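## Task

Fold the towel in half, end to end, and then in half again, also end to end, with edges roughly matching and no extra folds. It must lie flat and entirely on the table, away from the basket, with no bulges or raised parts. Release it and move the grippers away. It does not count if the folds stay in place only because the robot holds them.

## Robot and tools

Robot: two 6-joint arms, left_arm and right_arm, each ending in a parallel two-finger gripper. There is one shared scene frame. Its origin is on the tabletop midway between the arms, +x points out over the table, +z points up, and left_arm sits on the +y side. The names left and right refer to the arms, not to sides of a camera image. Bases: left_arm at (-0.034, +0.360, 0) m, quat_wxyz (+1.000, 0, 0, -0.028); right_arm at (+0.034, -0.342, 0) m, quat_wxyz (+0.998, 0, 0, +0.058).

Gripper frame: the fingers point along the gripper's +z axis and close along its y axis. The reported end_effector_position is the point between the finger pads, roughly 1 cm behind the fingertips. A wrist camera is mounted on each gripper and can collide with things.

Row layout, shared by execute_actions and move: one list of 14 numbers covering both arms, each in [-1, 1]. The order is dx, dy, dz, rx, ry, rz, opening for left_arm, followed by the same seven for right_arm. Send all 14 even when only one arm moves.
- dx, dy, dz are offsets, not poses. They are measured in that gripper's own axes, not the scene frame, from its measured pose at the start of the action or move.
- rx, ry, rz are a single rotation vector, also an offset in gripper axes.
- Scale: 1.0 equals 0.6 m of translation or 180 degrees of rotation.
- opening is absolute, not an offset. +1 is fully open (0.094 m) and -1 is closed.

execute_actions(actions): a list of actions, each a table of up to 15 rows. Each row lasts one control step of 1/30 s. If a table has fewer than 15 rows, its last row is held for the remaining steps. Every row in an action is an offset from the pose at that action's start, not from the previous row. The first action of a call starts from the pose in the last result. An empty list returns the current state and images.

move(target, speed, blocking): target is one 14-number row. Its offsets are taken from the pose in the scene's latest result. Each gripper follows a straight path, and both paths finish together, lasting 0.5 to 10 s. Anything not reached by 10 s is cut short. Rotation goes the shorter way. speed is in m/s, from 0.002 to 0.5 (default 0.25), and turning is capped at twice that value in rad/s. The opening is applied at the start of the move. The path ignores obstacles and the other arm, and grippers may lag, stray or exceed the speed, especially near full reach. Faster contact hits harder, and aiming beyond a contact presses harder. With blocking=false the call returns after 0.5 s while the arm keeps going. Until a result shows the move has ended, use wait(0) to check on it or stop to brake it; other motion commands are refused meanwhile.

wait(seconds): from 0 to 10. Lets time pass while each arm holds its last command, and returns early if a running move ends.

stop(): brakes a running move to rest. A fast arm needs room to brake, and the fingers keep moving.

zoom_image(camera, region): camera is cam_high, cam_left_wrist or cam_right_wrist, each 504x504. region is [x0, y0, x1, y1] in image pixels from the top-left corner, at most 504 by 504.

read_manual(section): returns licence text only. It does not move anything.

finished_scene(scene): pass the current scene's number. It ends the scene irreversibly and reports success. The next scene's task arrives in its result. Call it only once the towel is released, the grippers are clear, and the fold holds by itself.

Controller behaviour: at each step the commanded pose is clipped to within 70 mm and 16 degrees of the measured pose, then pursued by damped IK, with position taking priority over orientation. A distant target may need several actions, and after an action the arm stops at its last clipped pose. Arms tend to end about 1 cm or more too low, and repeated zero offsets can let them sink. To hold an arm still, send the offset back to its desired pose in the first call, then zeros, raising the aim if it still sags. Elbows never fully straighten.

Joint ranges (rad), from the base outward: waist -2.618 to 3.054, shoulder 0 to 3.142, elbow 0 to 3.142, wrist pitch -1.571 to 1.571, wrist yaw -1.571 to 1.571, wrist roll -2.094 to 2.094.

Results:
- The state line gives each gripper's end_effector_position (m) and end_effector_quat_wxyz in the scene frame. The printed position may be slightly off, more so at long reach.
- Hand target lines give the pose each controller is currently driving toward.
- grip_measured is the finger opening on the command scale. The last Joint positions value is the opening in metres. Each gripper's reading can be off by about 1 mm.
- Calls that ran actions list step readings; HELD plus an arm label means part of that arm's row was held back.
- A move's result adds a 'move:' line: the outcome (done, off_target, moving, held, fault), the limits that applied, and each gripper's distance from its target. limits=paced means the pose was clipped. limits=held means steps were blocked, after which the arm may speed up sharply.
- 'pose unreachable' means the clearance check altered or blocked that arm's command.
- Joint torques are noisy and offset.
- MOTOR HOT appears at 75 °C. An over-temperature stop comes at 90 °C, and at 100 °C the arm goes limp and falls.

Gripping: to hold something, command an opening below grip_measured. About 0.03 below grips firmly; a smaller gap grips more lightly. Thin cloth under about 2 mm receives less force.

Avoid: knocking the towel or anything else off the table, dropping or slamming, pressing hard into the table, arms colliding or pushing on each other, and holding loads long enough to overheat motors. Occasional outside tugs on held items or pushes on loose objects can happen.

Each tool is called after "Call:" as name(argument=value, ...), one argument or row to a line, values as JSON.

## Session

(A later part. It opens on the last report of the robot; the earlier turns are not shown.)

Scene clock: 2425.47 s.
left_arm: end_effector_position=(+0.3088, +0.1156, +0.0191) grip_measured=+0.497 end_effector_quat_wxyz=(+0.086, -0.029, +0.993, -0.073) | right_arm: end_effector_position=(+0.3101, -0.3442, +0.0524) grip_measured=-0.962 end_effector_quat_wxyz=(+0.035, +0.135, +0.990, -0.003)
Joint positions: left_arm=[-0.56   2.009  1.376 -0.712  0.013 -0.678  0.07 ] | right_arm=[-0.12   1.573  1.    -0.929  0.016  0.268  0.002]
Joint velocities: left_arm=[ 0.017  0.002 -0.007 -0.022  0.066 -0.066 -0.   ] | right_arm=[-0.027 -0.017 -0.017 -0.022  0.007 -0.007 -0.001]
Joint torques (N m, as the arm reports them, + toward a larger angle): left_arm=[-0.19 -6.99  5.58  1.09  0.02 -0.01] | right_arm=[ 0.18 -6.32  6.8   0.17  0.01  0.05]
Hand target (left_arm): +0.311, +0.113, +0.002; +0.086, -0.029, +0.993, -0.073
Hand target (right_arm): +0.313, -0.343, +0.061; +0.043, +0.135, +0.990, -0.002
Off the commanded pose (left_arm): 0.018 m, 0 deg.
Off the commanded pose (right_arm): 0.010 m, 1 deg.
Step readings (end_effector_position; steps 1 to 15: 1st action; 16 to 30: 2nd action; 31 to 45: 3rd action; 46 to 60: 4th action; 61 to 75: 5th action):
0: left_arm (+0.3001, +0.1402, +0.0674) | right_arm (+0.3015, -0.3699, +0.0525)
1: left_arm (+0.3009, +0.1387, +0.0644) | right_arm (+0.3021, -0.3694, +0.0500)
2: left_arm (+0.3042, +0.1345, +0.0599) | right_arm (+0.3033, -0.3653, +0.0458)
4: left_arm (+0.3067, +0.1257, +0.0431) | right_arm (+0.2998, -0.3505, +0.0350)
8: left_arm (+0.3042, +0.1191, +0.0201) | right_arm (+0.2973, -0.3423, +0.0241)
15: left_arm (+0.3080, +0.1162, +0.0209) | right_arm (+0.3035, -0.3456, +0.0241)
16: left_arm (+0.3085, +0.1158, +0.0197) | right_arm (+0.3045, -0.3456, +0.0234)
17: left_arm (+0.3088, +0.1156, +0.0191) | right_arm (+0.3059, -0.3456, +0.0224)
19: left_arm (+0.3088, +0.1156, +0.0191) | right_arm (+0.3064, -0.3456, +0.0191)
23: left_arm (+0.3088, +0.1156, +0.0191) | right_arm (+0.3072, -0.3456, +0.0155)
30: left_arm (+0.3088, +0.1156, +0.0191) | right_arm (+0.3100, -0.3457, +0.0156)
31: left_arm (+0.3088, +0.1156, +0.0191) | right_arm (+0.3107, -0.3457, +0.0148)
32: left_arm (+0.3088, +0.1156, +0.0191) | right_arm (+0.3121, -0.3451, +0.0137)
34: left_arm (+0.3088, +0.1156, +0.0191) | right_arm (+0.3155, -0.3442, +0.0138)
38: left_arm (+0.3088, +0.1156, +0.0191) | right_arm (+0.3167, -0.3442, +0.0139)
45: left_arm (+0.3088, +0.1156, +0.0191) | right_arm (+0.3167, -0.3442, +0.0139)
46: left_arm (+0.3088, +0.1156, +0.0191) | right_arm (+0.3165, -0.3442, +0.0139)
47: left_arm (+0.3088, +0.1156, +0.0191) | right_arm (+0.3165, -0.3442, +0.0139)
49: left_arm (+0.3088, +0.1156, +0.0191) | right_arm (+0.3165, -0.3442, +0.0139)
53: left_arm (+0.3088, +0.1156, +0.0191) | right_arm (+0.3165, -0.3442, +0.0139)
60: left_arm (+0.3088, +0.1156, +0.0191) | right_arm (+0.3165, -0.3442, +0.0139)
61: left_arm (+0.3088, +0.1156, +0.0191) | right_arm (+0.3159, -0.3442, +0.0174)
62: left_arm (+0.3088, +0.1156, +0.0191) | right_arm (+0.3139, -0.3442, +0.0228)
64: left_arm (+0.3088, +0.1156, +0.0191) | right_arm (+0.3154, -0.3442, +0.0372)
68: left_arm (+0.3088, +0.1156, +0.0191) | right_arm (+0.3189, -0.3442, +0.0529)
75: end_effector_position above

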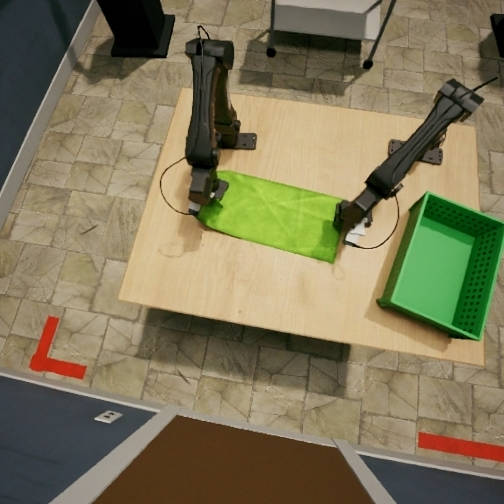

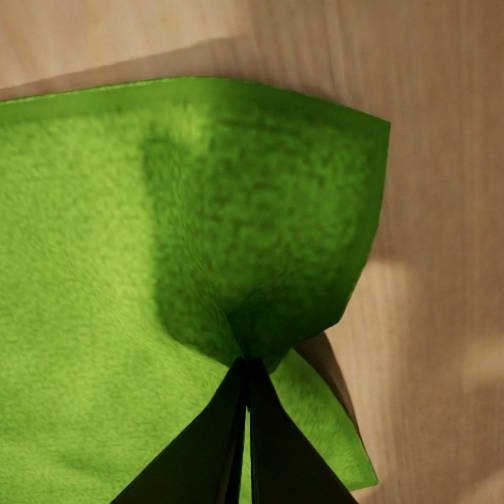

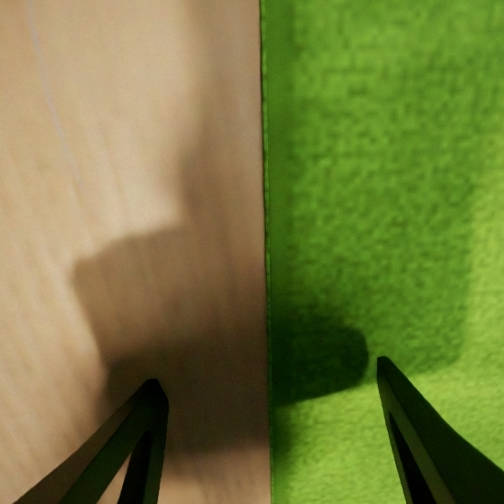

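Call:
move(
  target=[0.1,0.15,-0.2,0,0,0,0.5,0.05,-0.17,0,0,0,0,-1],
  speed=0.12,
)

Call:
move(
  target=[0,0,0,0,0,0,0.5,0,0.38,-0.3,0,0,0,-1],
  speed=0.12,
)

Scene clock: 2434.20 s.
left_arm: end_effector_position=(+0.2302, +0.2140, +0.1095) grip_measured=+0.497 end_effector_quat_wxyz=(+0.089, -0.031, +0.993, -0.073) | right_arm: end_effector_position=(+0.2583, -0.4364, +0.0498) grip_measured=-0.962 end_effector_quat_wxyz=(+0.028, +0.134, +0.991, -0.010)
Joint positions: left_arm=[-0.429  1.476  1.117 -0.984  0.039 -0.551  0.07 ] | right_arm=[-0.518  1.46   0.883 -0.936  0.004 -0.133  0.002]
Joint velocities: left_arm=[-0.012  0.007 -0.017 -0.007  0.007  0.037  0.001] | right_arm=[-0.007 -0.007 -0.002 -0.007  0.037  0.051 -0.   ]
Joint torques (N m, as the arm reports them, + toward a larger angle): left_arm=[ 0.69 -6.81  6.42  0.54  0.07  0.07] | right_arm=[-0.68 -6.22  3.53  0.33 -0.07  0.01]
Hand target (left_arm): +0.225, +0.219, +0.110; +0.085, -0.030, +0.993, -0.072
Hand target (right_arm): +0.254, -0.436, +0.050; +0.035, +0.135, +0.990, -0.007
Off the commanded pose (left_arm): 0.007 m, 0 deg.
Off the commanded pose (right_arm): 0.005 m, 1 deg.
move: done

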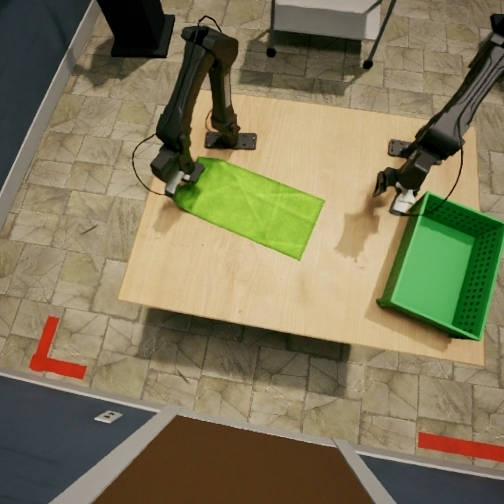

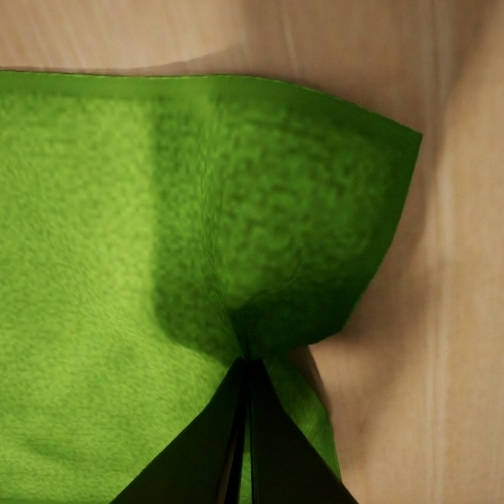

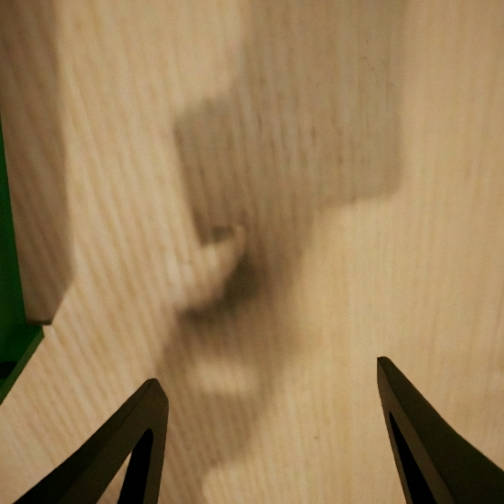

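Scene clock: 2437.07 s.
left_arm: end_effector_position=(+0.2302, +0.2140, +0.1095) grip_measured=+0.497 end_effector_quat_wxyz=(+0.089, -0.030, +0.993, -0.073) | right_arm: end_effector_position=(+0.3066, -0.2128, +0.2264) grip_measured=-0.962 end_effector_quat_wxyz=(+0.067, +0.133, +0.988, +0.032)
Joint positions: left_arm=[-0.429  1.476  1.117 -0.984  0.039 -0.551  0.07 ] | right_arm=[ 0.334  1.605  1.728 -1.546  0.02   0.716  0.002]
Joint velocities: left_arm=[ 0.012  0.007  0.002 -0.007  0.051  0.007 -0.   ] | right_arm=[-0.002 -0.022  0.002  0.007 -0.037  0.007  0.001]
Joint torques (N m, as the arm reports them, + toward a larger angle): left_arm=[ 0.02 -5.37  7.53  0.64  0.05 -0.01] | right_arm=[ 0.65 -4.02  7.34  0.35  0.17  0.05]
Hand target (left_arm): +0.230, +0.214, +0.109; +0.089, -0.030, +0.993, -0.073
Hand target (right_arm): +0.310, -0.211, +0.228; +0.068, +0.133, +0.988, +0.025
Off the commanded pose (left_arm): 0.000 m, 0 deg.
Off the commanded pose (right_arm): 0.003 m, 7 deg.
joint sent to its limit (right arm) — the command would take joint 4 (wrist pitch) past its lower limit, so that joint was sent only as far as its limit.
move: off_target (right_arm)

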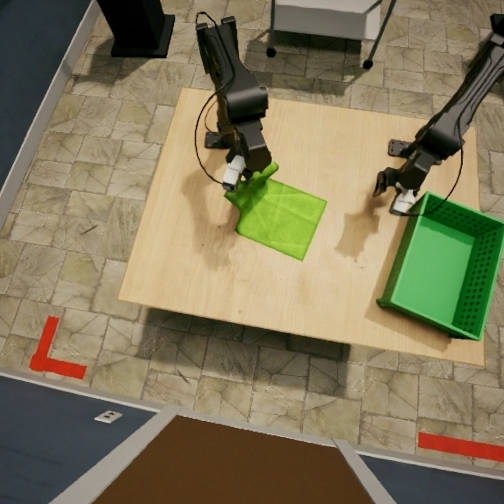

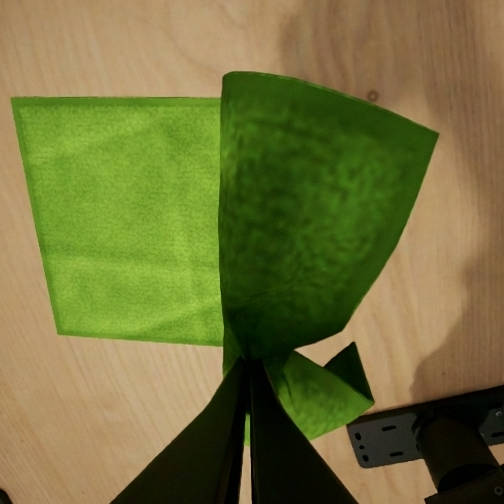

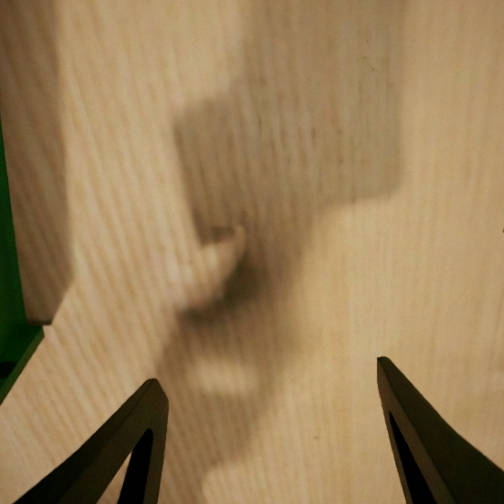

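Call:
move(
  target=[0,0,0,0,0,0,0.5,-0.095,0.355,0.27,0.02,0.04,0.03,-1],
  speed=0.12,
)

Scene clock: 2446.90 s.
left_arm: end_effector_position=(+0.2302, +0.2140, +0.1095) grip_measured=+0.497 end_effector_quat_wxyz=(+0.089, -0.030, +0.993, -0.073) | right_arm: end_effector_position=(+0.4387, -0.0204, +0.0873) grip_measured=-0.962 end_effector_quat_wxyz=(+0.034, +0.181, +0.982, +0.050)
Joint positions: left_arm=[-0.429  1.476  1.117 -0.984  0.039 -0.551  0.07 ] | right_arm=[ 0.547  2.617  2.713 -1.546 -0.016  1.029  0.002]
Joint velocities: left_arm=[-0.007 -0.007 -0.012  0.037  0.037  0.066  0.001] | right_arm=[ 0.002 -0.017  0.061 -0.007 -0.007 -0.037 -0.001]
Joint torques (N m, as the arm reports them, + toward a larger angle): left_arm=[-0.06 -5.28  7.55  0.65  0.06 -0.02] | right_arm=[  0.68 -11.53   7.33   0.27  -0.04   0.09]
Hand target (left_arm): +0.230, +0.214, +0.109; +0.089, -0.030, +0.993, -0.073
Hand target (right_arm): +0.436, -0.015, +0.089; +0.033, +0.179, +0.982, +0.054
Off the commanded pose (left_arm): 0.000 m, 0 deg.
Off the commanded pose (right_arm): 0.006 m, 6 deg.
joint sent to its limit (right arm) — the command would take joint 4 (wrist pitch) past its lower limit, so that joint was sent only as far as its limit.
move: off_target (right_arm)

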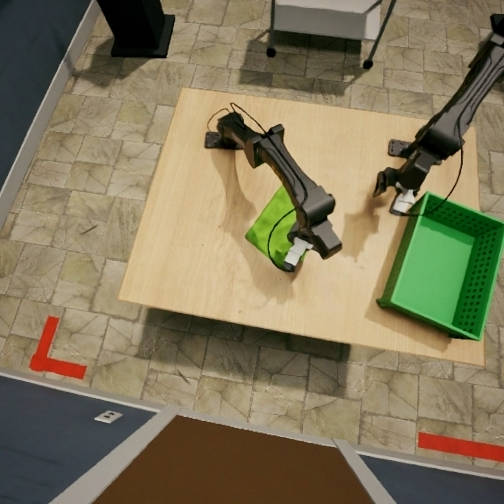

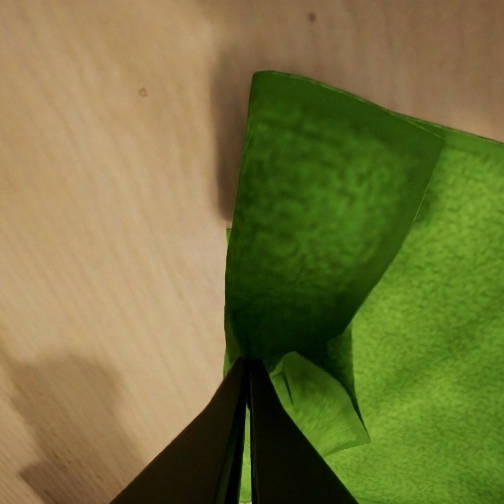

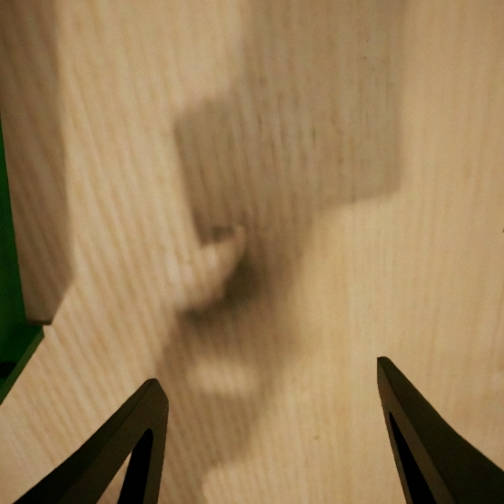

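Call:
move(
  target=[0,0,0,0,0,0,0.5,0.05,-0.02,0.095,0,0,0,-1],
  speed=0.08,
)

Call:
execute_actions(
  actions=[
    [[0,0,0,0,0,0,0.5,0,0,0.0,0,0,0,1]],
    [[0,0,0,0,0,0,0.5,0,0,-0.11,0,0,0,1]],
    [[0,0,0,0,0,0,0.5,0.1,-0.1,-0.05,0,0,0,1]],
    [[0,0,0,0,0,0,0.5,0.1,-0.1,-0.0,0,0,0,1]],
    [[0,0,0,0,0,0,0.5,0.1,-0.1,-0.0,0,0,0,1]],
    [[0,0,0,0,0,0,0.5,0.05,-0.1,-0.0,0,0,0,1]],
  ],
)

Call:
zoom_image(
  camera="cam_high",
  region=[130,150,370,300],
)

Scene clock: 2455.47 s.
left_arm: end_effector_position=(+0.2302, +0.2140, +0.1095) grip_measured=+0.497 end_effector_quat_wxyz=(+0.089, -0.030, +0.993, -0.073) | right_arm: end_effector_position=(+0.4142, -0.0214, +0.0265) grip_measured=-0.962 end_effector_quat_wxyz=(+0.028, +0.185, +0.981, +0.046)
Joint positions: left_arm=[-0.429  1.476  1.117 -0.984  0.039 -0.551  0.07 ] | right_arm=[ 0.576  2.425  2.111 -1.15  -0.016  1.066  0.002]
Joint velocities: left_arm=[ 0.027  0.012  0.007 -0.007 -0.066  0.007 -0.001] | right_arm=[-0.022 -0.002  0.012  0.022 -0.037  0.022 -0.   ]
Joint torques (N m, as the arm reports them, + toward a larger angle): left_arm=[ 0.01 -5.37  7.57  0.64  0.09 -0.02] | right_arm=[  0.93 -12.82   3.76   0.54   0.05   0.06]
Hand target (left_arm): +0.230, +0.214, +0.109; +0.089, -0.030, +0.993, -0.073
Hand target (right_arm): +0.411, -0.017, +0.028; +0.033, +0.181, +0.982, +0.050
Off the commanded pose (left_arm): 0.000 m, 0 deg.
Off the commanded pose (right_arm): 0.006 m, 1 deg.
move: done

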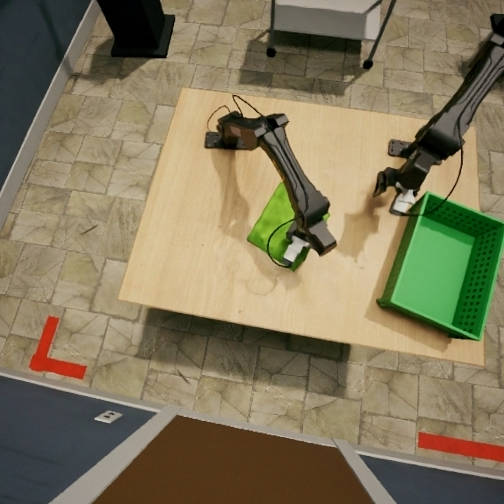

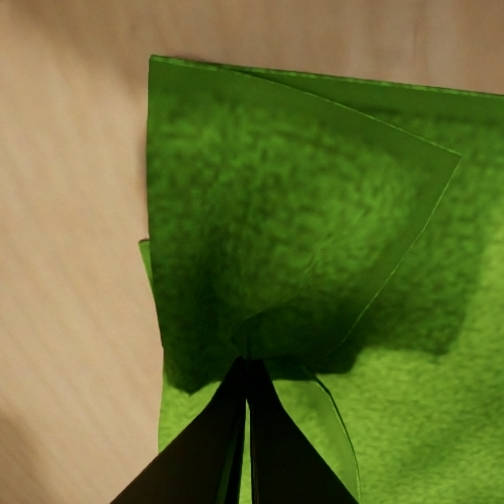

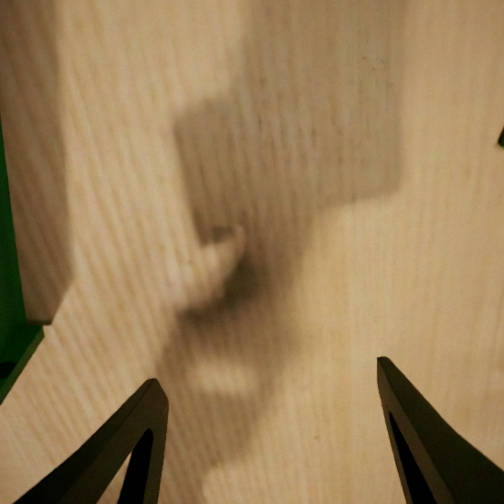

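Scene clock: 2458.47 s.
left_arm: end_effector_position=(+0.2302, +0.2140, +0.1095) grip_measured=+0.497 end_effector_quat_wxyz=(+0.089, -0.030, +0.993, -0.073) | right_arm: end_effector_position=(+0.1349, -0.1692, +0.0941) grip_measured=+1.000 end_effector_quat_wxyz=(+0.011, +0.178, +0.983, +0.049)
Joint positions: left_arm=[-0.429  1.476  1.117 -0.984  0.039 -0.551  0.07 ] | right_arm=[ 0.908  1.199  0.866 -1.14  -0.015  1.383  0.094]
Joint velocities: left_arm=[ 0.002 -0.017  0.002  0.022  0.007  0.007 -0.001] | right_arm=[ 0.012  0.007 -0.007 -0.037  0.037  0.139  0.   ]
Joint torques (N m, as the arm reports them, + toward a larger angle): left_arm=[ 0.   -5.37  7.62  0.66  0.03  0.  ] | right_arm=[ 0.84 -3.94  4.66  0.23  0.05  0.08]
Hand target (left_arm): +0.230, +0.214, +0.109; +0.089, -0.030, +0.993, -0.073
Hand target (right_arm): +0.131, -0.173, +0.094; +0.012, +0.176, +0.983, +0.046
Off the commanded pose (left_arm): 0.000 m, 0 deg.
Off the commanded pose (right_arm): 0.006 m, 0 deg.
Step readings (end_effector_position; steps 1 to 15: 1st action; 16 to 30: 2nd action; 31 to 45: 3rd action; 46 to 60: 4th action; 61 to 75: 5th action; 76 to 90: 6th action):
0: left_arm (+0.2302, +0.2140, +0.1095) | right_arm (+0.4142, -0.0214, +0.0265)
1: left_arm (+0.2302, +0.2140, +0.1095) | right_arm (+0.4142, -0.0214, +0.0265)
2: left_arm (+0.2302, +0.2140, +0.1095) | right_arm (+0.4144, -0.0211, +0.0266)
4: left_arm (+0.2302, +0.2140, +0.1095) | right_arm (+0.4145, -0.0210, +0.0266)
8: left_arm (+0.2302, +0.2140, +0.1095) | right_arm (+0.4145, -0.0210, +0.0266)
15: left_arm (+0.2302, +0.2140, +0.1095) | right_arm (+0.4145, -0.0210, +0.0266)
16: left_arm (+0.2302, +0.2140, +0.1095) | right_arm (+0.4138, -0.0216, +0.0307)
17: left_arm (+0.2302, +0.2140, +0.1095) | right_arm (+0.4118, -0.0233, +0.0355)
19: left_arm (+0.2302, +0.2140, +0.1095) | right_arm (+0.4127, -0.0224, +0.0529)
23: left_arm (+0.2302, +0.2140, +0.1095) | right_arm (+0.4177, -0.0183, +0.0842)
30: left_arm (+0.2302, +0.2140, +0.1095) | right_arm (+0.4115, -0.0235, +0.0893)
31: left_arm (+0.2302, +0.2140, +0.1095) | right_arm (+0.4079, -0.0255, +0.0886)
32: left_arm (+0.2302, +0.2140, +0.1095) | right_arm (+0.3955, -0.0342, +0.0859)
34: left_arm (+0.2302, +0.2140, +0.1095) | right_arm (+0.3629, -0.0549, +0.0853)
38: left_arm (+0.2302, +0.2140, +0.1095) | right_arm (+0.3243, -0.0717, +0.1017)
45: left_arm (+0.2302, +0.2140, +0.1095) | right_arm (+0.3319, -0.0605, +0.1154)
46: left_arm (+0.2302, +0.2140, +0.1095) | right_arm (+0.3294, -0.0614, +0.1120)
47: left_arm (+0.2302, +0.2140, +0.1095) | right_arm (+0.3177, -0.0692, +0.1060)
49: left_arm (+0.2302, +0.2140, +0.1095) | right_arm (+0.2817, -0.0910, +0.0964)
53: left_arm (+0.2302, +0.2140, +0.1095) | right_arm (+0.2490, -0.1019, +0.1006)
60: left_arm (+0.2302, +0.2140, +0.1095) | right_arm (+0.2551, -0.0939, +0.1074)
61: left_arm (+0.2302, +0.2140, +0.1095) | right_arm (+0.2531, -0.0939, +0.1055)
62: left_arm (+0.2302, +0.2140, +0.1095) | right_arm (+0.2429, -0.0993, +0.1011)
64: left_arm (+0.2302, +0.2140, +0.1095) | right_arm (+0.2088, -0.1178, +0.0934)
68: left_arm (+0.2302, +0.2140, +0.1095) | right_arm (+0.1782, -0.1295, +0.0971)
75: left_arm (+0.2302, +0.2140, +0.1095) | right_arm (+0.1791, -0.1275, +0.0998)
76: left_arm (+0.2302, +0.2140, +0.1095) | right_arm (+0.1774, -0.1284, +0.0979)
77: left_arm (+0.2302, +0.2140, +0.1095) | right_arm (+0.1701, -0.1349, +0.0941)
79: left_arm (+0.2302, +0.2140, +0.1095) | right_arm (+0.1489, -0.1568, +0.0891)
83: left_arm (+0.2302, +0.2140, +0.1095) | right_arm (+0.1353, -0.1695, +0.0934)
90: end_effector_position above

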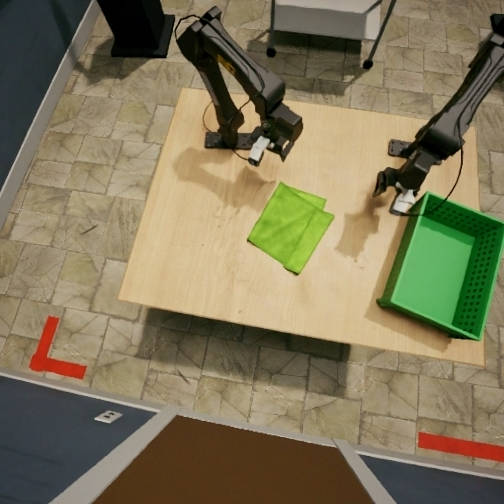

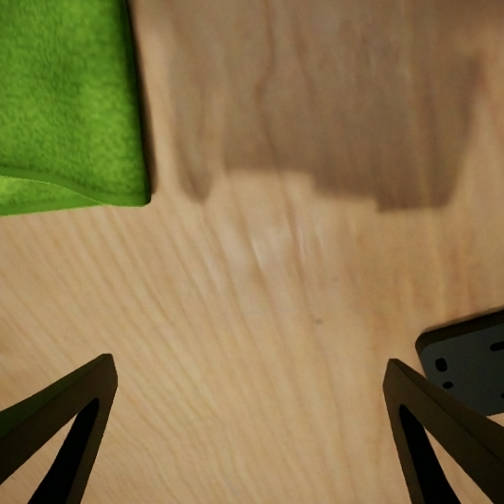

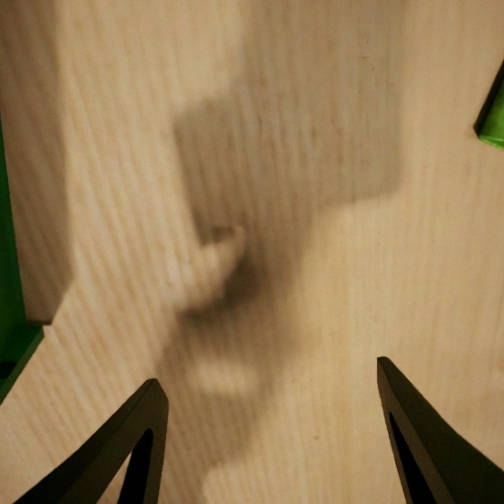

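Region (130, 150, 370, 300) of cam_high's 504x504 image, scaled by 2.100, with more detail than that image has; it fills the top 315 rows of this view, and the rest is white.

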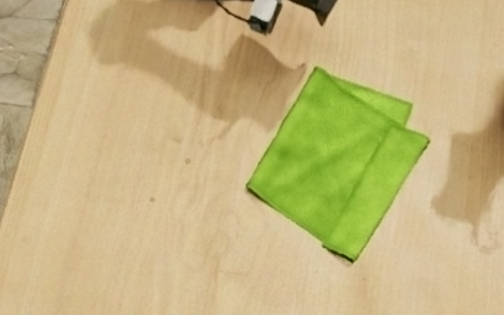

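Call:
move(
  target=[0,0,0,0,0,0,0.5,-0.365,0.386,0.08,0.03,0,0.035,0.28],
)

Scene clock: 2474.57 s.
left_arm: end_effector_position=(+0.2302, +0.2140, +0.1095) grip_measured=+0.497 end_effector_quat_wxyz=(+0.089, -0.030, +0.993, -0.073) | right_arm: end_effector_position=(+0.4176, -0.0196, +0.0699) grip_measured=+0.283 end_effector_quat_wxyz=(+0.007, +0.231, +0.973, +0.021)
Joint positions: left_arm=[-0.429  1.476  1.117 -0.984  0.039 -0.551  0.07 ] | right_arm=[ 0.575  2.6    2.615 -1.543 -0.014  1.158  0.06 ]
Joint velocities: left_arm=[ 0.017  0.002  0.002  0.007 -0.007 -0.051 -0.001] | right_arm=[-0.012 -0.012 -0.007  0.007 -0.022 -0.007 -0.001]
Joint torques (N m, as the arm reports them, + toward a larger angle): left_arm=[-0.06 -5.42  7.65  0.63  0.04  0.  ] | right_arm=[ -0.45 -11.23   7.22   0.11   0.17  -0.01]
Hand target (left_arm): +0.230, +0.214, +0.109; +0.089, -0.030, +0.993, -0.073
Hand target (right_arm): +0.422, -0.025, +0.069; +0.012, +0.232, +0.973, +0.014
Off the commanded pose (left_arm): 0.000 m, 0 deg.
Off the commanded pose (right_arm): 0.008 m, 2 deg.
joint sent to its limit (right arm) — the command would take joint 4 (wrist pitch) past its lower limit, so that joint was sent only as far as its limit.
move: done

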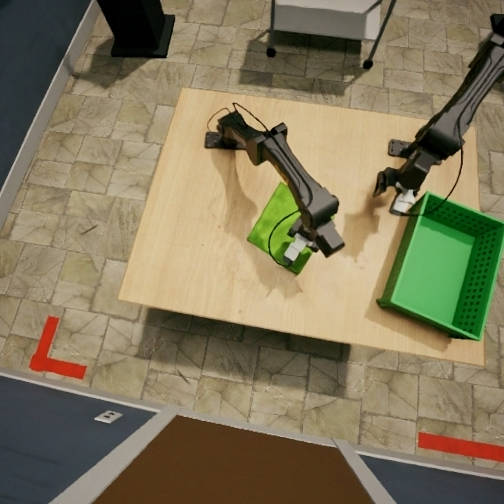

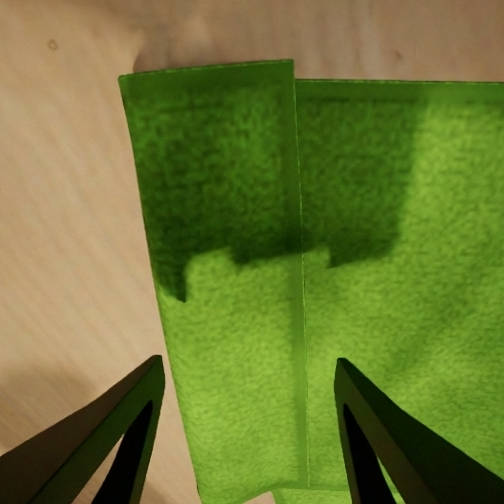

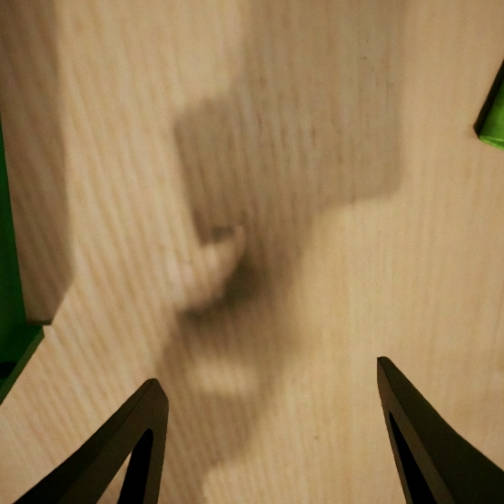

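Shift slightly right and descend.

Call:
execute_actions(
  actions=[
    [[0,0,0,0,0,0,0.5,0,-0.015,0.07,0,0,0,0.28]],
    [[0,0,0,0,0,0,0.5,0,0,0.025,0,0,0,0.28]],
  ],
)

Scene clock: 2480.03 s.
left_arm: end_effector_position=(+0.2302, +0.2140, +0.1095) grip_measured=+0.497 end_effector_quat_wxyz=(+0.089, -0.030, +0.993, -0.073) | right_arm: end_effector_position=(+0.4148, -0.0212, +0.0256) grip_measured=+0.282 end_effector_quat_wxyz=(+0.009, +0.230, +0.973, +0.028)
Joint positions: left_arm=[-0.429  1.476  1.117 -0.984  0.039 -0.551  0.07 ] | right_arm=[ 0.574  2.5    2.249 -1.264 -0.02   1.156  0.06 ]
Joint velocities: left_arm=[ 0.022  0.002  0.007  0.007  0.037 -0.022  0.   ] | right_arm=[ 0.002 -0.007 -0.012 -0.022 -0.051 -0.051 -0.002]
Joint torques (N m, as the arm reports them, + toward a larger angle): left_arm=[ 0.01 -5.38  7.59  0.63  0.07 -0.03] | right_arm=[  0.1  -11.95   3.98   0.33   0.     0.02]
Hand target (left_arm): +0.230, +0.214, +0.109; +0.089, -0.030, +0.993, -0.073
Hand target (right_arm): +0.412, -0.023, +0.019; +0.004, +0.230, +0.973, +0.022
Off the commanded pose (left_arm): 0.000 m, 0 deg.
Off the commanded pose (right_arm): 0.008 m, 1 deg.
Step readings (end_effector_position; steps 1 to 15: 1st action; 16 to 30: 2nd action):
0: left_arm (+0.2302, +0.2140, +0.1095) | right_arm (+0.4173, -0.0198, +0.0699)
1: left_arm (+0.2302, +0.2140, +0.1095) | right_arm (+0.4169, -0.0201, +0.0660)
2: left_arm (+0.2302, +0.2140, +0.1095) | right_arm (+0.4149, -0.0219, +0.0609)
4: left_arm (+0.2302, +0.2140, +0.1095) | right_arm (+0.4077, -0.0278, +0.0438)
8: left_arm (+0.2302, +0.2140, +0.1095) | right_arm (+0.4043, -0.0299, +0.0291)
15: left_arm (+0.2302, +0.2140, +0.1095) | right_arm (+0.4119, -0.0236, +0.0334)
16: left_arm (+0.2302, +0.2140, +0.1095) | right_arm (+0.4116, -0.0238, +0.0313)
17: left_arm (+0.2302, +0.2140, +0.1095) | right_arm (+0.4118, -0.0236, +0.0296)
19: left_arm (+0.2302, +0.2140, +0.1095) | right_arm (+0.4119, -0.0236, +0.0266)
23: left_arm (+0.2302, +0.2140, +0.1095) | right_arm (+0.4131, -0.0226, +0.0255)
30: end_effector_position above

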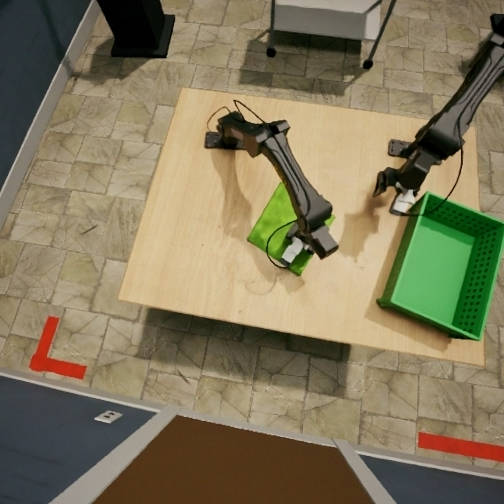

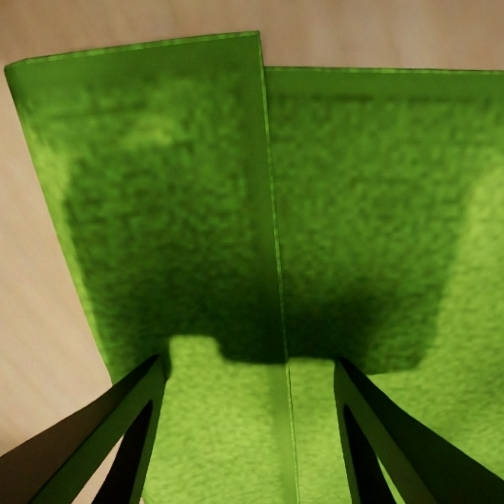

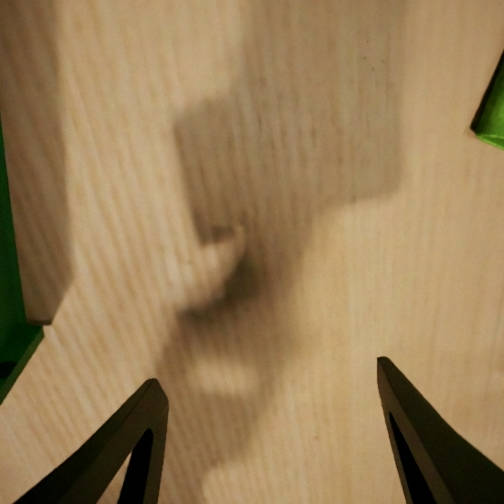

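Call:
execute_actions(
  actions=[
    [[0,0,0,0,0,0,0.5,0,0,0.03,0,0,0,-1]],
    [[0,0,0,0,0,0,0.5,0,0,0.0,0,0,0,-1]],
    [[0,0,0,0,0,0,0.5,0,0,-0.08,0,0,0,-1]],
  ],
)

Scene clock: 2487.03 s.
left_arm: end_effector_position=(+0.2302, +0.2140, +0.1095) grip_measured=+0.497 end_effector_quat_wxyz=(+0.089, -0.030, +0.993, -0.073) | right_arm: end_effector_position=(+0.4172, -0.0176, +0.0635) grip_measured=-0.951 end_effector_quat_wxyz=(+0.015, +0.230, +0.972, +0.042)
Joint positions: left_arm=[-0.429  1.476  1.117 -0.984  0.039 -0.551  0.07 ] | right_arm=[ 0.574  2.492  2.381 -1.374 -0.026  1.156  0.002]
Joint velocities: left_arm=[ 0.002 -0.002 -0.007 -0.007 -0.037  0.022 -0.   ] | right_arm=[-0.002 -0.002  0.002 -0.095  0.022 -0.007 -0.001]
Joint torques (N m, as the arm reports them, + toward a larger angle): left_arm=[-0.09 -5.29  7.57  0.65  0.05 -0.01] | right_arm=[ -0.18 -12.09   7.6    0.18  -0.01   0.  ]
Hand target (left_arm): +0.230, +0.214, +0.109; +0.089, -0.030, +0.993, -0.073
Hand target (right_arm): +0.418, -0.019, +0.071; +0.017, +0.230, +0.972, +0.044
Off the commanded pose (left_arm): 0.000 m, 0 deg.
Off the commanded pose (right_arm): 0.008 m, 0 deg.
Step readings (end_effector_position; steps 1 to 15: 1st action; 16 to 30: 2nd action; 31 to 45: 3rd action):
0: left_arm (+0.2302, +0.2140, +0.1095) | right_arm (+0.4152, -0.0209, +0.0256)
1: left_arm (+0.2302, +0.2140, +0.1095) | right_arm (+0.4154, -0.0206, +0.0243)
2: left_arm (+0.2302, +0.2140, +0.1095) | right_arm (+0.4161, -0.0201, +0.0228)
4: left_arm (+0.2302, +0.2140, +0.1095) | right_arm (+0.4190, -0.0167, +0.0233)
8: left_arm (+0.2302, +0.2140, +0.1095) | right_arm (+0.4203, -0.0152, +0.0234)
15: left_arm (+0.2302, +0.2140, +0.1095) | right_arm (+0.4203, -0.0151, +0.0234)
16: left_arm (+0.2302, +0.2140, +0.1095) | right_arm (+0.4202, -0.0151, +0.0234)
17: left_arm (+0.2302, +0.2140, +0.1095) | right_arm (+0.4202, -0.0151, +0.0234)
19: left_arm (+0.2302, +0.2140, +0.1095) | right_arm (+0.4202, -0.0151, +0.0234)
23: left_arm (+0.2302, +0.2140, +0.1095) | right_arm (+0.4202, -0.0151, +0.0234)
30: left_arm (+0.2302, +0.2140, +0.1095) | right_arm (+0.4202, -0.0151, +0.0234)
31: left_arm (+0.2302, +0.2140, +0.1095) | right_arm (+0.4203, -0.0151, +0.0280)
32: left_arm (+0.2302, +0.2140, +0.1095) | right_arm (+0.4194, -0.0158, +0.0320)
34: left_arm (+0.2302, +0.2140, +0.1095) | right_arm (+0.4204, -0.0150, +0.0445)
38: left_arm (+0.2302, +0.2140, +0.1095) | right_arm (+0.4228, -0.0129, +0.0618)
45: end_effector_position above

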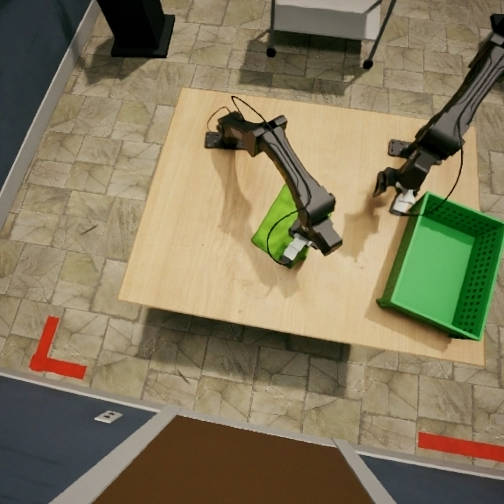

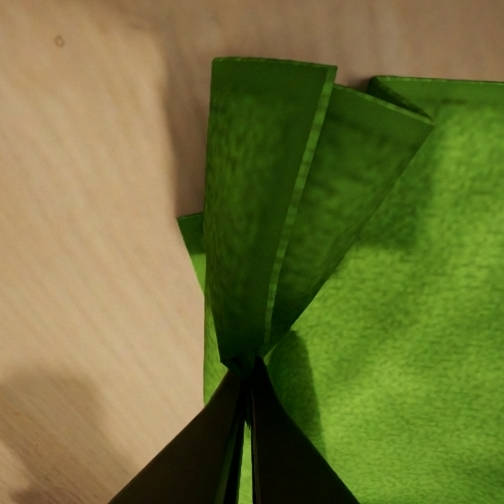

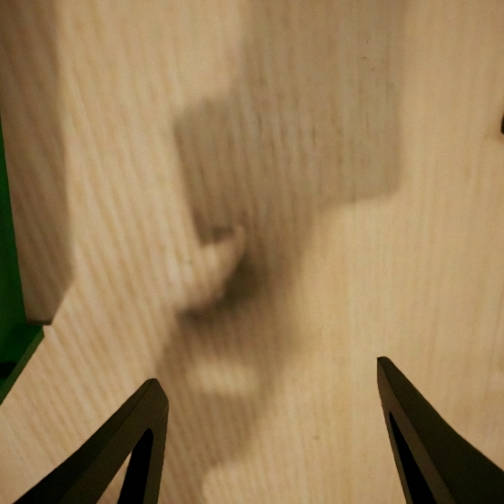

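Call:
move(
  target=[0,0,0,0,0,0,0.5,-0.08,-0.70,-0.03,0,0,-0.05,-1],
  speed=0.15,
)

Call:
execute_actions(
  actions=[
    [[0,0,0,0,0,0,0.5,0,0,0.05,0,0,0,-1]],
    [[0,0,0,0,0,0,0.5,0,0,0,0,0,0,1]],
    [[0,0,0,0,0,0,0.5,0,0,-0.11,0,0,0,1]],
    [[0,0,0,0,0,0,0.5,0.1,-0.05,-0.05,0,0,0,1]],
  ],
)

Call:
zoom_image(
  camera="cam_high",
  region=[130,150,370,300],
)

Scene clock: 2499.87 s.
left_arm: end_effector_position=(+0.2302, +0.2140, +0.1095) grip_measured=+0.497 end_effector_quat_wxyz=(+0.089, -0.030, +0.993, -0.073) | right_arm: end_effector_position=(+0.2799, -0.4197, +0.0466) grip_measured=-0.951 end_effector_quat_wxyz=(+0.018, +0.153, +0.988, +0.028)
Joint positions: left_arm=[-0.429  1.476  1.117 -0.984  0.039 -0.551  0.07 ] | right_arm=[-0.471  1.552  0.956 -0.95  -0.062 -0.047  0.002]
Joint velocities: left_arm=[-0.017 -0.002 -0.012 -0.022 -0.051  0.051  0.   ] | right_arm=[-0.002 -0.002  0.017 -0.051 -0.022 -0.051  0.001]
Joint torques (N m, as the arm reports them, + toward a larger angle): left_arm=[-0.12 -5.38  7.54  0.64  0.07  0.  ] | right_arm=[-0.52 -6.76  3.57  0.23 -0.1  -0.02]
Hand target (left_arm): +0.230, +0.214, +0.109; +0.089, -0.030, +0.993, -0.073
Hand target (right_arm): +0.275, -0.418, +0.048; +0.021, +0.153, +0.988, +0.033
Off the commanded pose (left_arm): 0.000 m, 0 deg.
Off the commanded pose (right_arm): 0.010 m, 2 deg.
move: done

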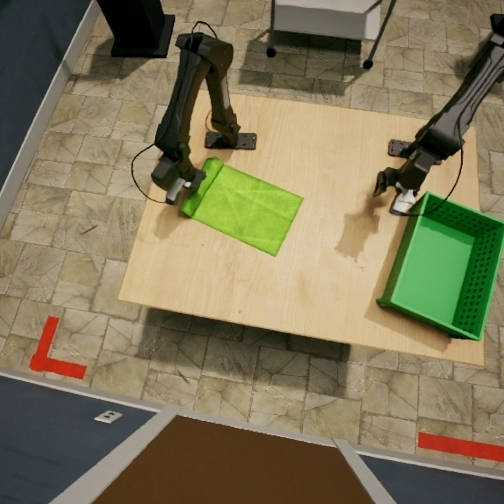

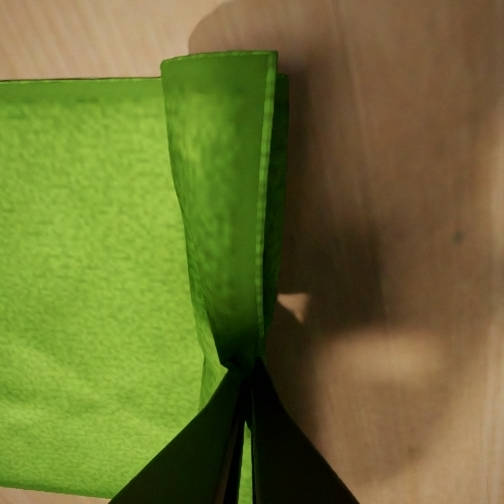

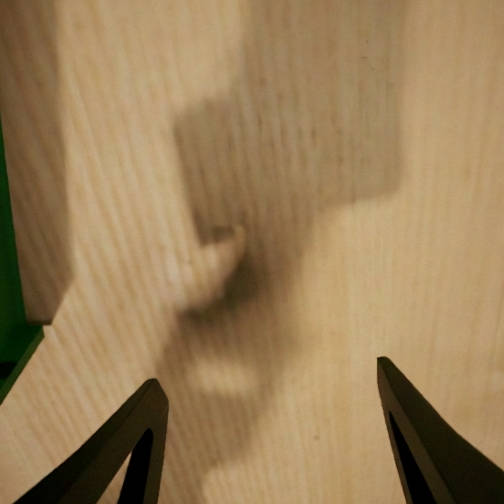

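Scene clock: 2501.87 s.
left_arm: end_effector_position=(+0.2302, +0.2140, +0.1095) grip_measured=+0.497 end_effector_quat_wxyz=(+0.089, -0.030, +0.993, -0.073) | right_arm: end_effector_position=(+0.2167, -0.4328, +0.1104) grip_measured=+1.000 end_effector_quat_wxyz=(+0.019, +0.152, +0.988, +0.025)
Joint positions: left_arm=[-0.429  1.476  1.117 -0.984  0.039 -0.551  0.07 ] | right_arm=[-0.638  1.294  0.998 -1.258 -0.061 -0.216  0.094]
Joint velocities: left_arm=[0.002 0.007 0.017 0.007 0.007 0.007 0.   ] | right_arm=[-0.007  0.007  0.017 -0.066  0.007 -0.081  0.   ]
Joint torques (N m, as the arm reports them, + toward a larger angle): left_arm=[ 0.04 -5.31  7.53  0.65  0.05 -0.03] | right_arm=[-0.82 -3.99  5.24  0.12 -0.04 -0.03]
Hand target (left_arm): +0.230, +0.214, +0.109; +0.089, -0.030, +0.993, -0.073
Hand target (right_arm): +0.212, -0.432, +0.112; +0.017, +0.150, +0.988, +0.027
Off the commanded pose (left_arm): 0.000 m, 0 deg.
Off the commanded pose (right_arm): 0.006 m, 0 deg.
Step readings (end_effector_position; steps 1 to 15: 1st action; 16 to 30: 2nd action; 31 to 45: 3rd action; 46 to 60: 4th action):
0: left_arm (+0.2302, +0.2140, +0.1095) | right_arm (+0.2799, -0.4197, +0.0466)
1: left_arm (+0.2302, +0.2140, +0.1095) | right_arm (+0.2805, -0.4199, +0.0447)
2: left_arm (+0.2302, +0.2140, +0.1095) | right_arm (+0.2816, -0.4203, +0.0413)
4: left_arm (+0.2302, +0.2140, +0.1095) | right_arm (+0.2792, -0.4194, +0.0326)
8: left_arm (+0.2302, +0.2140, +0.1095) | right_arm (+0.2794, -0.4195, +0.0263)
15: left_arm (+0.2302, +0.2140, +0.1095) | right_arm (+0.2795, -0.4195, +0.0263)
16: left_arm (+0.2302, +0.2140, +0.1095) | right_arm (+0.2793, -0.4195, +0.0263)
17: left_arm (+0.2302, +0.2140, +0.1095) | right_arm (+0.2793, -0.4195, +0.0263)
19: left_arm (+0.2302, +0.2140, +0.1095) | right_arm (+0.2793, -0.4195, +0.0263)
23: left_arm (+0.2302, +0.2140, +0.1095) | right_arm (+0.2793, -0.4195, +0.0263)
30: left_arm (+0.2302, +0.2140, +0.1095) | right_arm (+0.2793, -0.4195, +0.0263)
31: left_arm (+0.2302, +0.2140, +0.1095) | right_arm (+0.2780, -0.4190, +0.0303)
32: left_arm (+0.2302, +0.2140, +0.1095) | right_arm (+0.2762, -0.4183, +0.0380)
34: left_arm (+0.2302, +0.2140, +0.1095) | right_arm (+0.2827, -0.4207, +0.0593)
38: left_arm (+0.2302, +0.2140, +0.1095) | right_arm (+0.2913, -0.4239, +0.0852)
45: left_arm (+0.2302, +0.2140, +0.1095) | right_arm (+0.2788, -0.4193, +0.0854)
46: left_arm (+0.2302, +0.2140, +0.1095) | right_arm (+0.2757, -0.4202, +0.0861)
47: left_arm (+0.2302, +0.2140, +0.1095) | right_arm (+0.2662, -0.4230, +0.0875)
49: left_arm (+0.2302, +0.2140, +0.1095) | right_arm (+0.2421, -0.4300, +0.0966)
53: left_arm (+0.2302, +0.2140, +0.1095) | right_arm (+0.2232, -0.4359, +0.1106)
60: end_effector_position above

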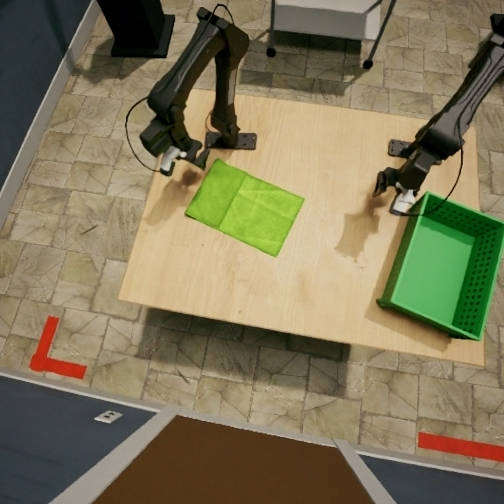

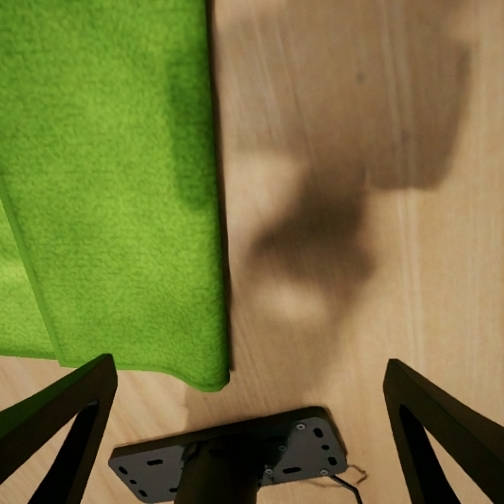

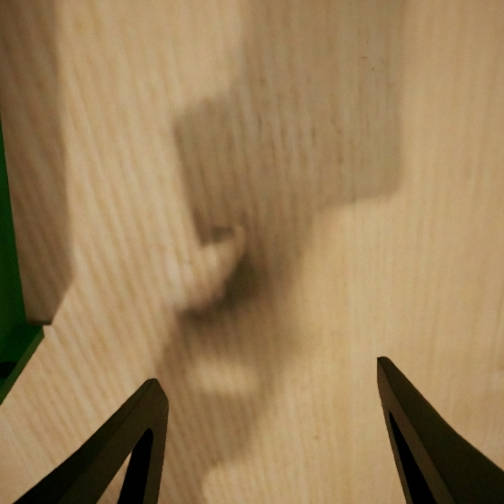

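Region (130, 150, 370, 300) of cam_high's 504x504 image, scaled by 2.100, with more detail than that image has; it fills the top 315 rows of this view, and the rest is white.

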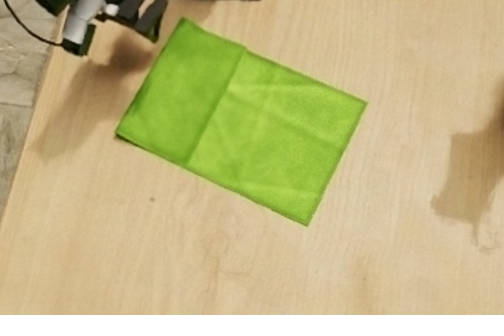

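Call:
move(
  target=[0,0,0,0,0,0,0.5,-0.087,0.255,0.12,0.03,0,0.05,0.28],
  speed=0.15,
)

Scene clock: 2512.07 s.
left_arm: end_effector_position=(+0.2302, +0.2140, +0.1095) grip_measured=+0.497 end_effector_quat_wxyz=(+0.089, -0.030, +0.993, -0.073) | right_arm: end_effector_position=(+0.3031, -0.2985, +0.0469) grip_measured=+0.283 end_effector_quat_wxyz=(-0.003, +0.230, +0.973, -0.011)
Joint positions: left_arm=[-0.429  1.476  1.117 -0.984  0.039 -0.551  0.07 ] | right_arm=[ 0.05   1.643  1.052 -0.994  0.017  0.63   0.06 ]
Joint velocities: left_arm=[-0.002 -0.002  0.007  0.007 -0.007  0.007 -0.   ] | right_arm=[-0.007 -0.002  0.002 -0.051 -0.037  0.022 -0.001]
Joint torques (N m, as the arm reports them, + toward a larger angle): left_arm=[-0.07 -5.31  7.6   0.64  0.04 -0.01] | right_arm=[ 0.56 -4.56  7.19  0.26  0.15  0.08]
Hand target (left_arm): +0.230, +0.214, +0.109; +0.089, -0.030, +0.993, -0.073
Hand target (right_arm): +0.314, -0.297, +0.049; +0.010, +0.230, +0.973, -0.014
Off the commanded pose (left_arm): 0.000 m, 0 deg.
Off the commanded pose (right_arm): 0.013 m, 2 deg.
move: off_target (right_arm)

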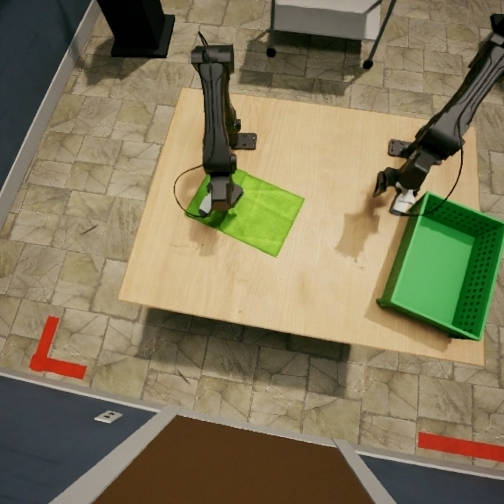

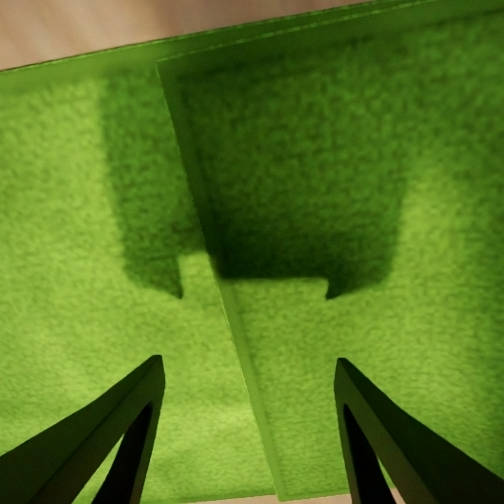

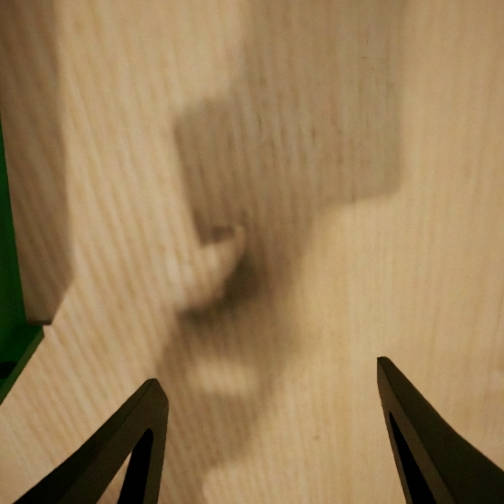

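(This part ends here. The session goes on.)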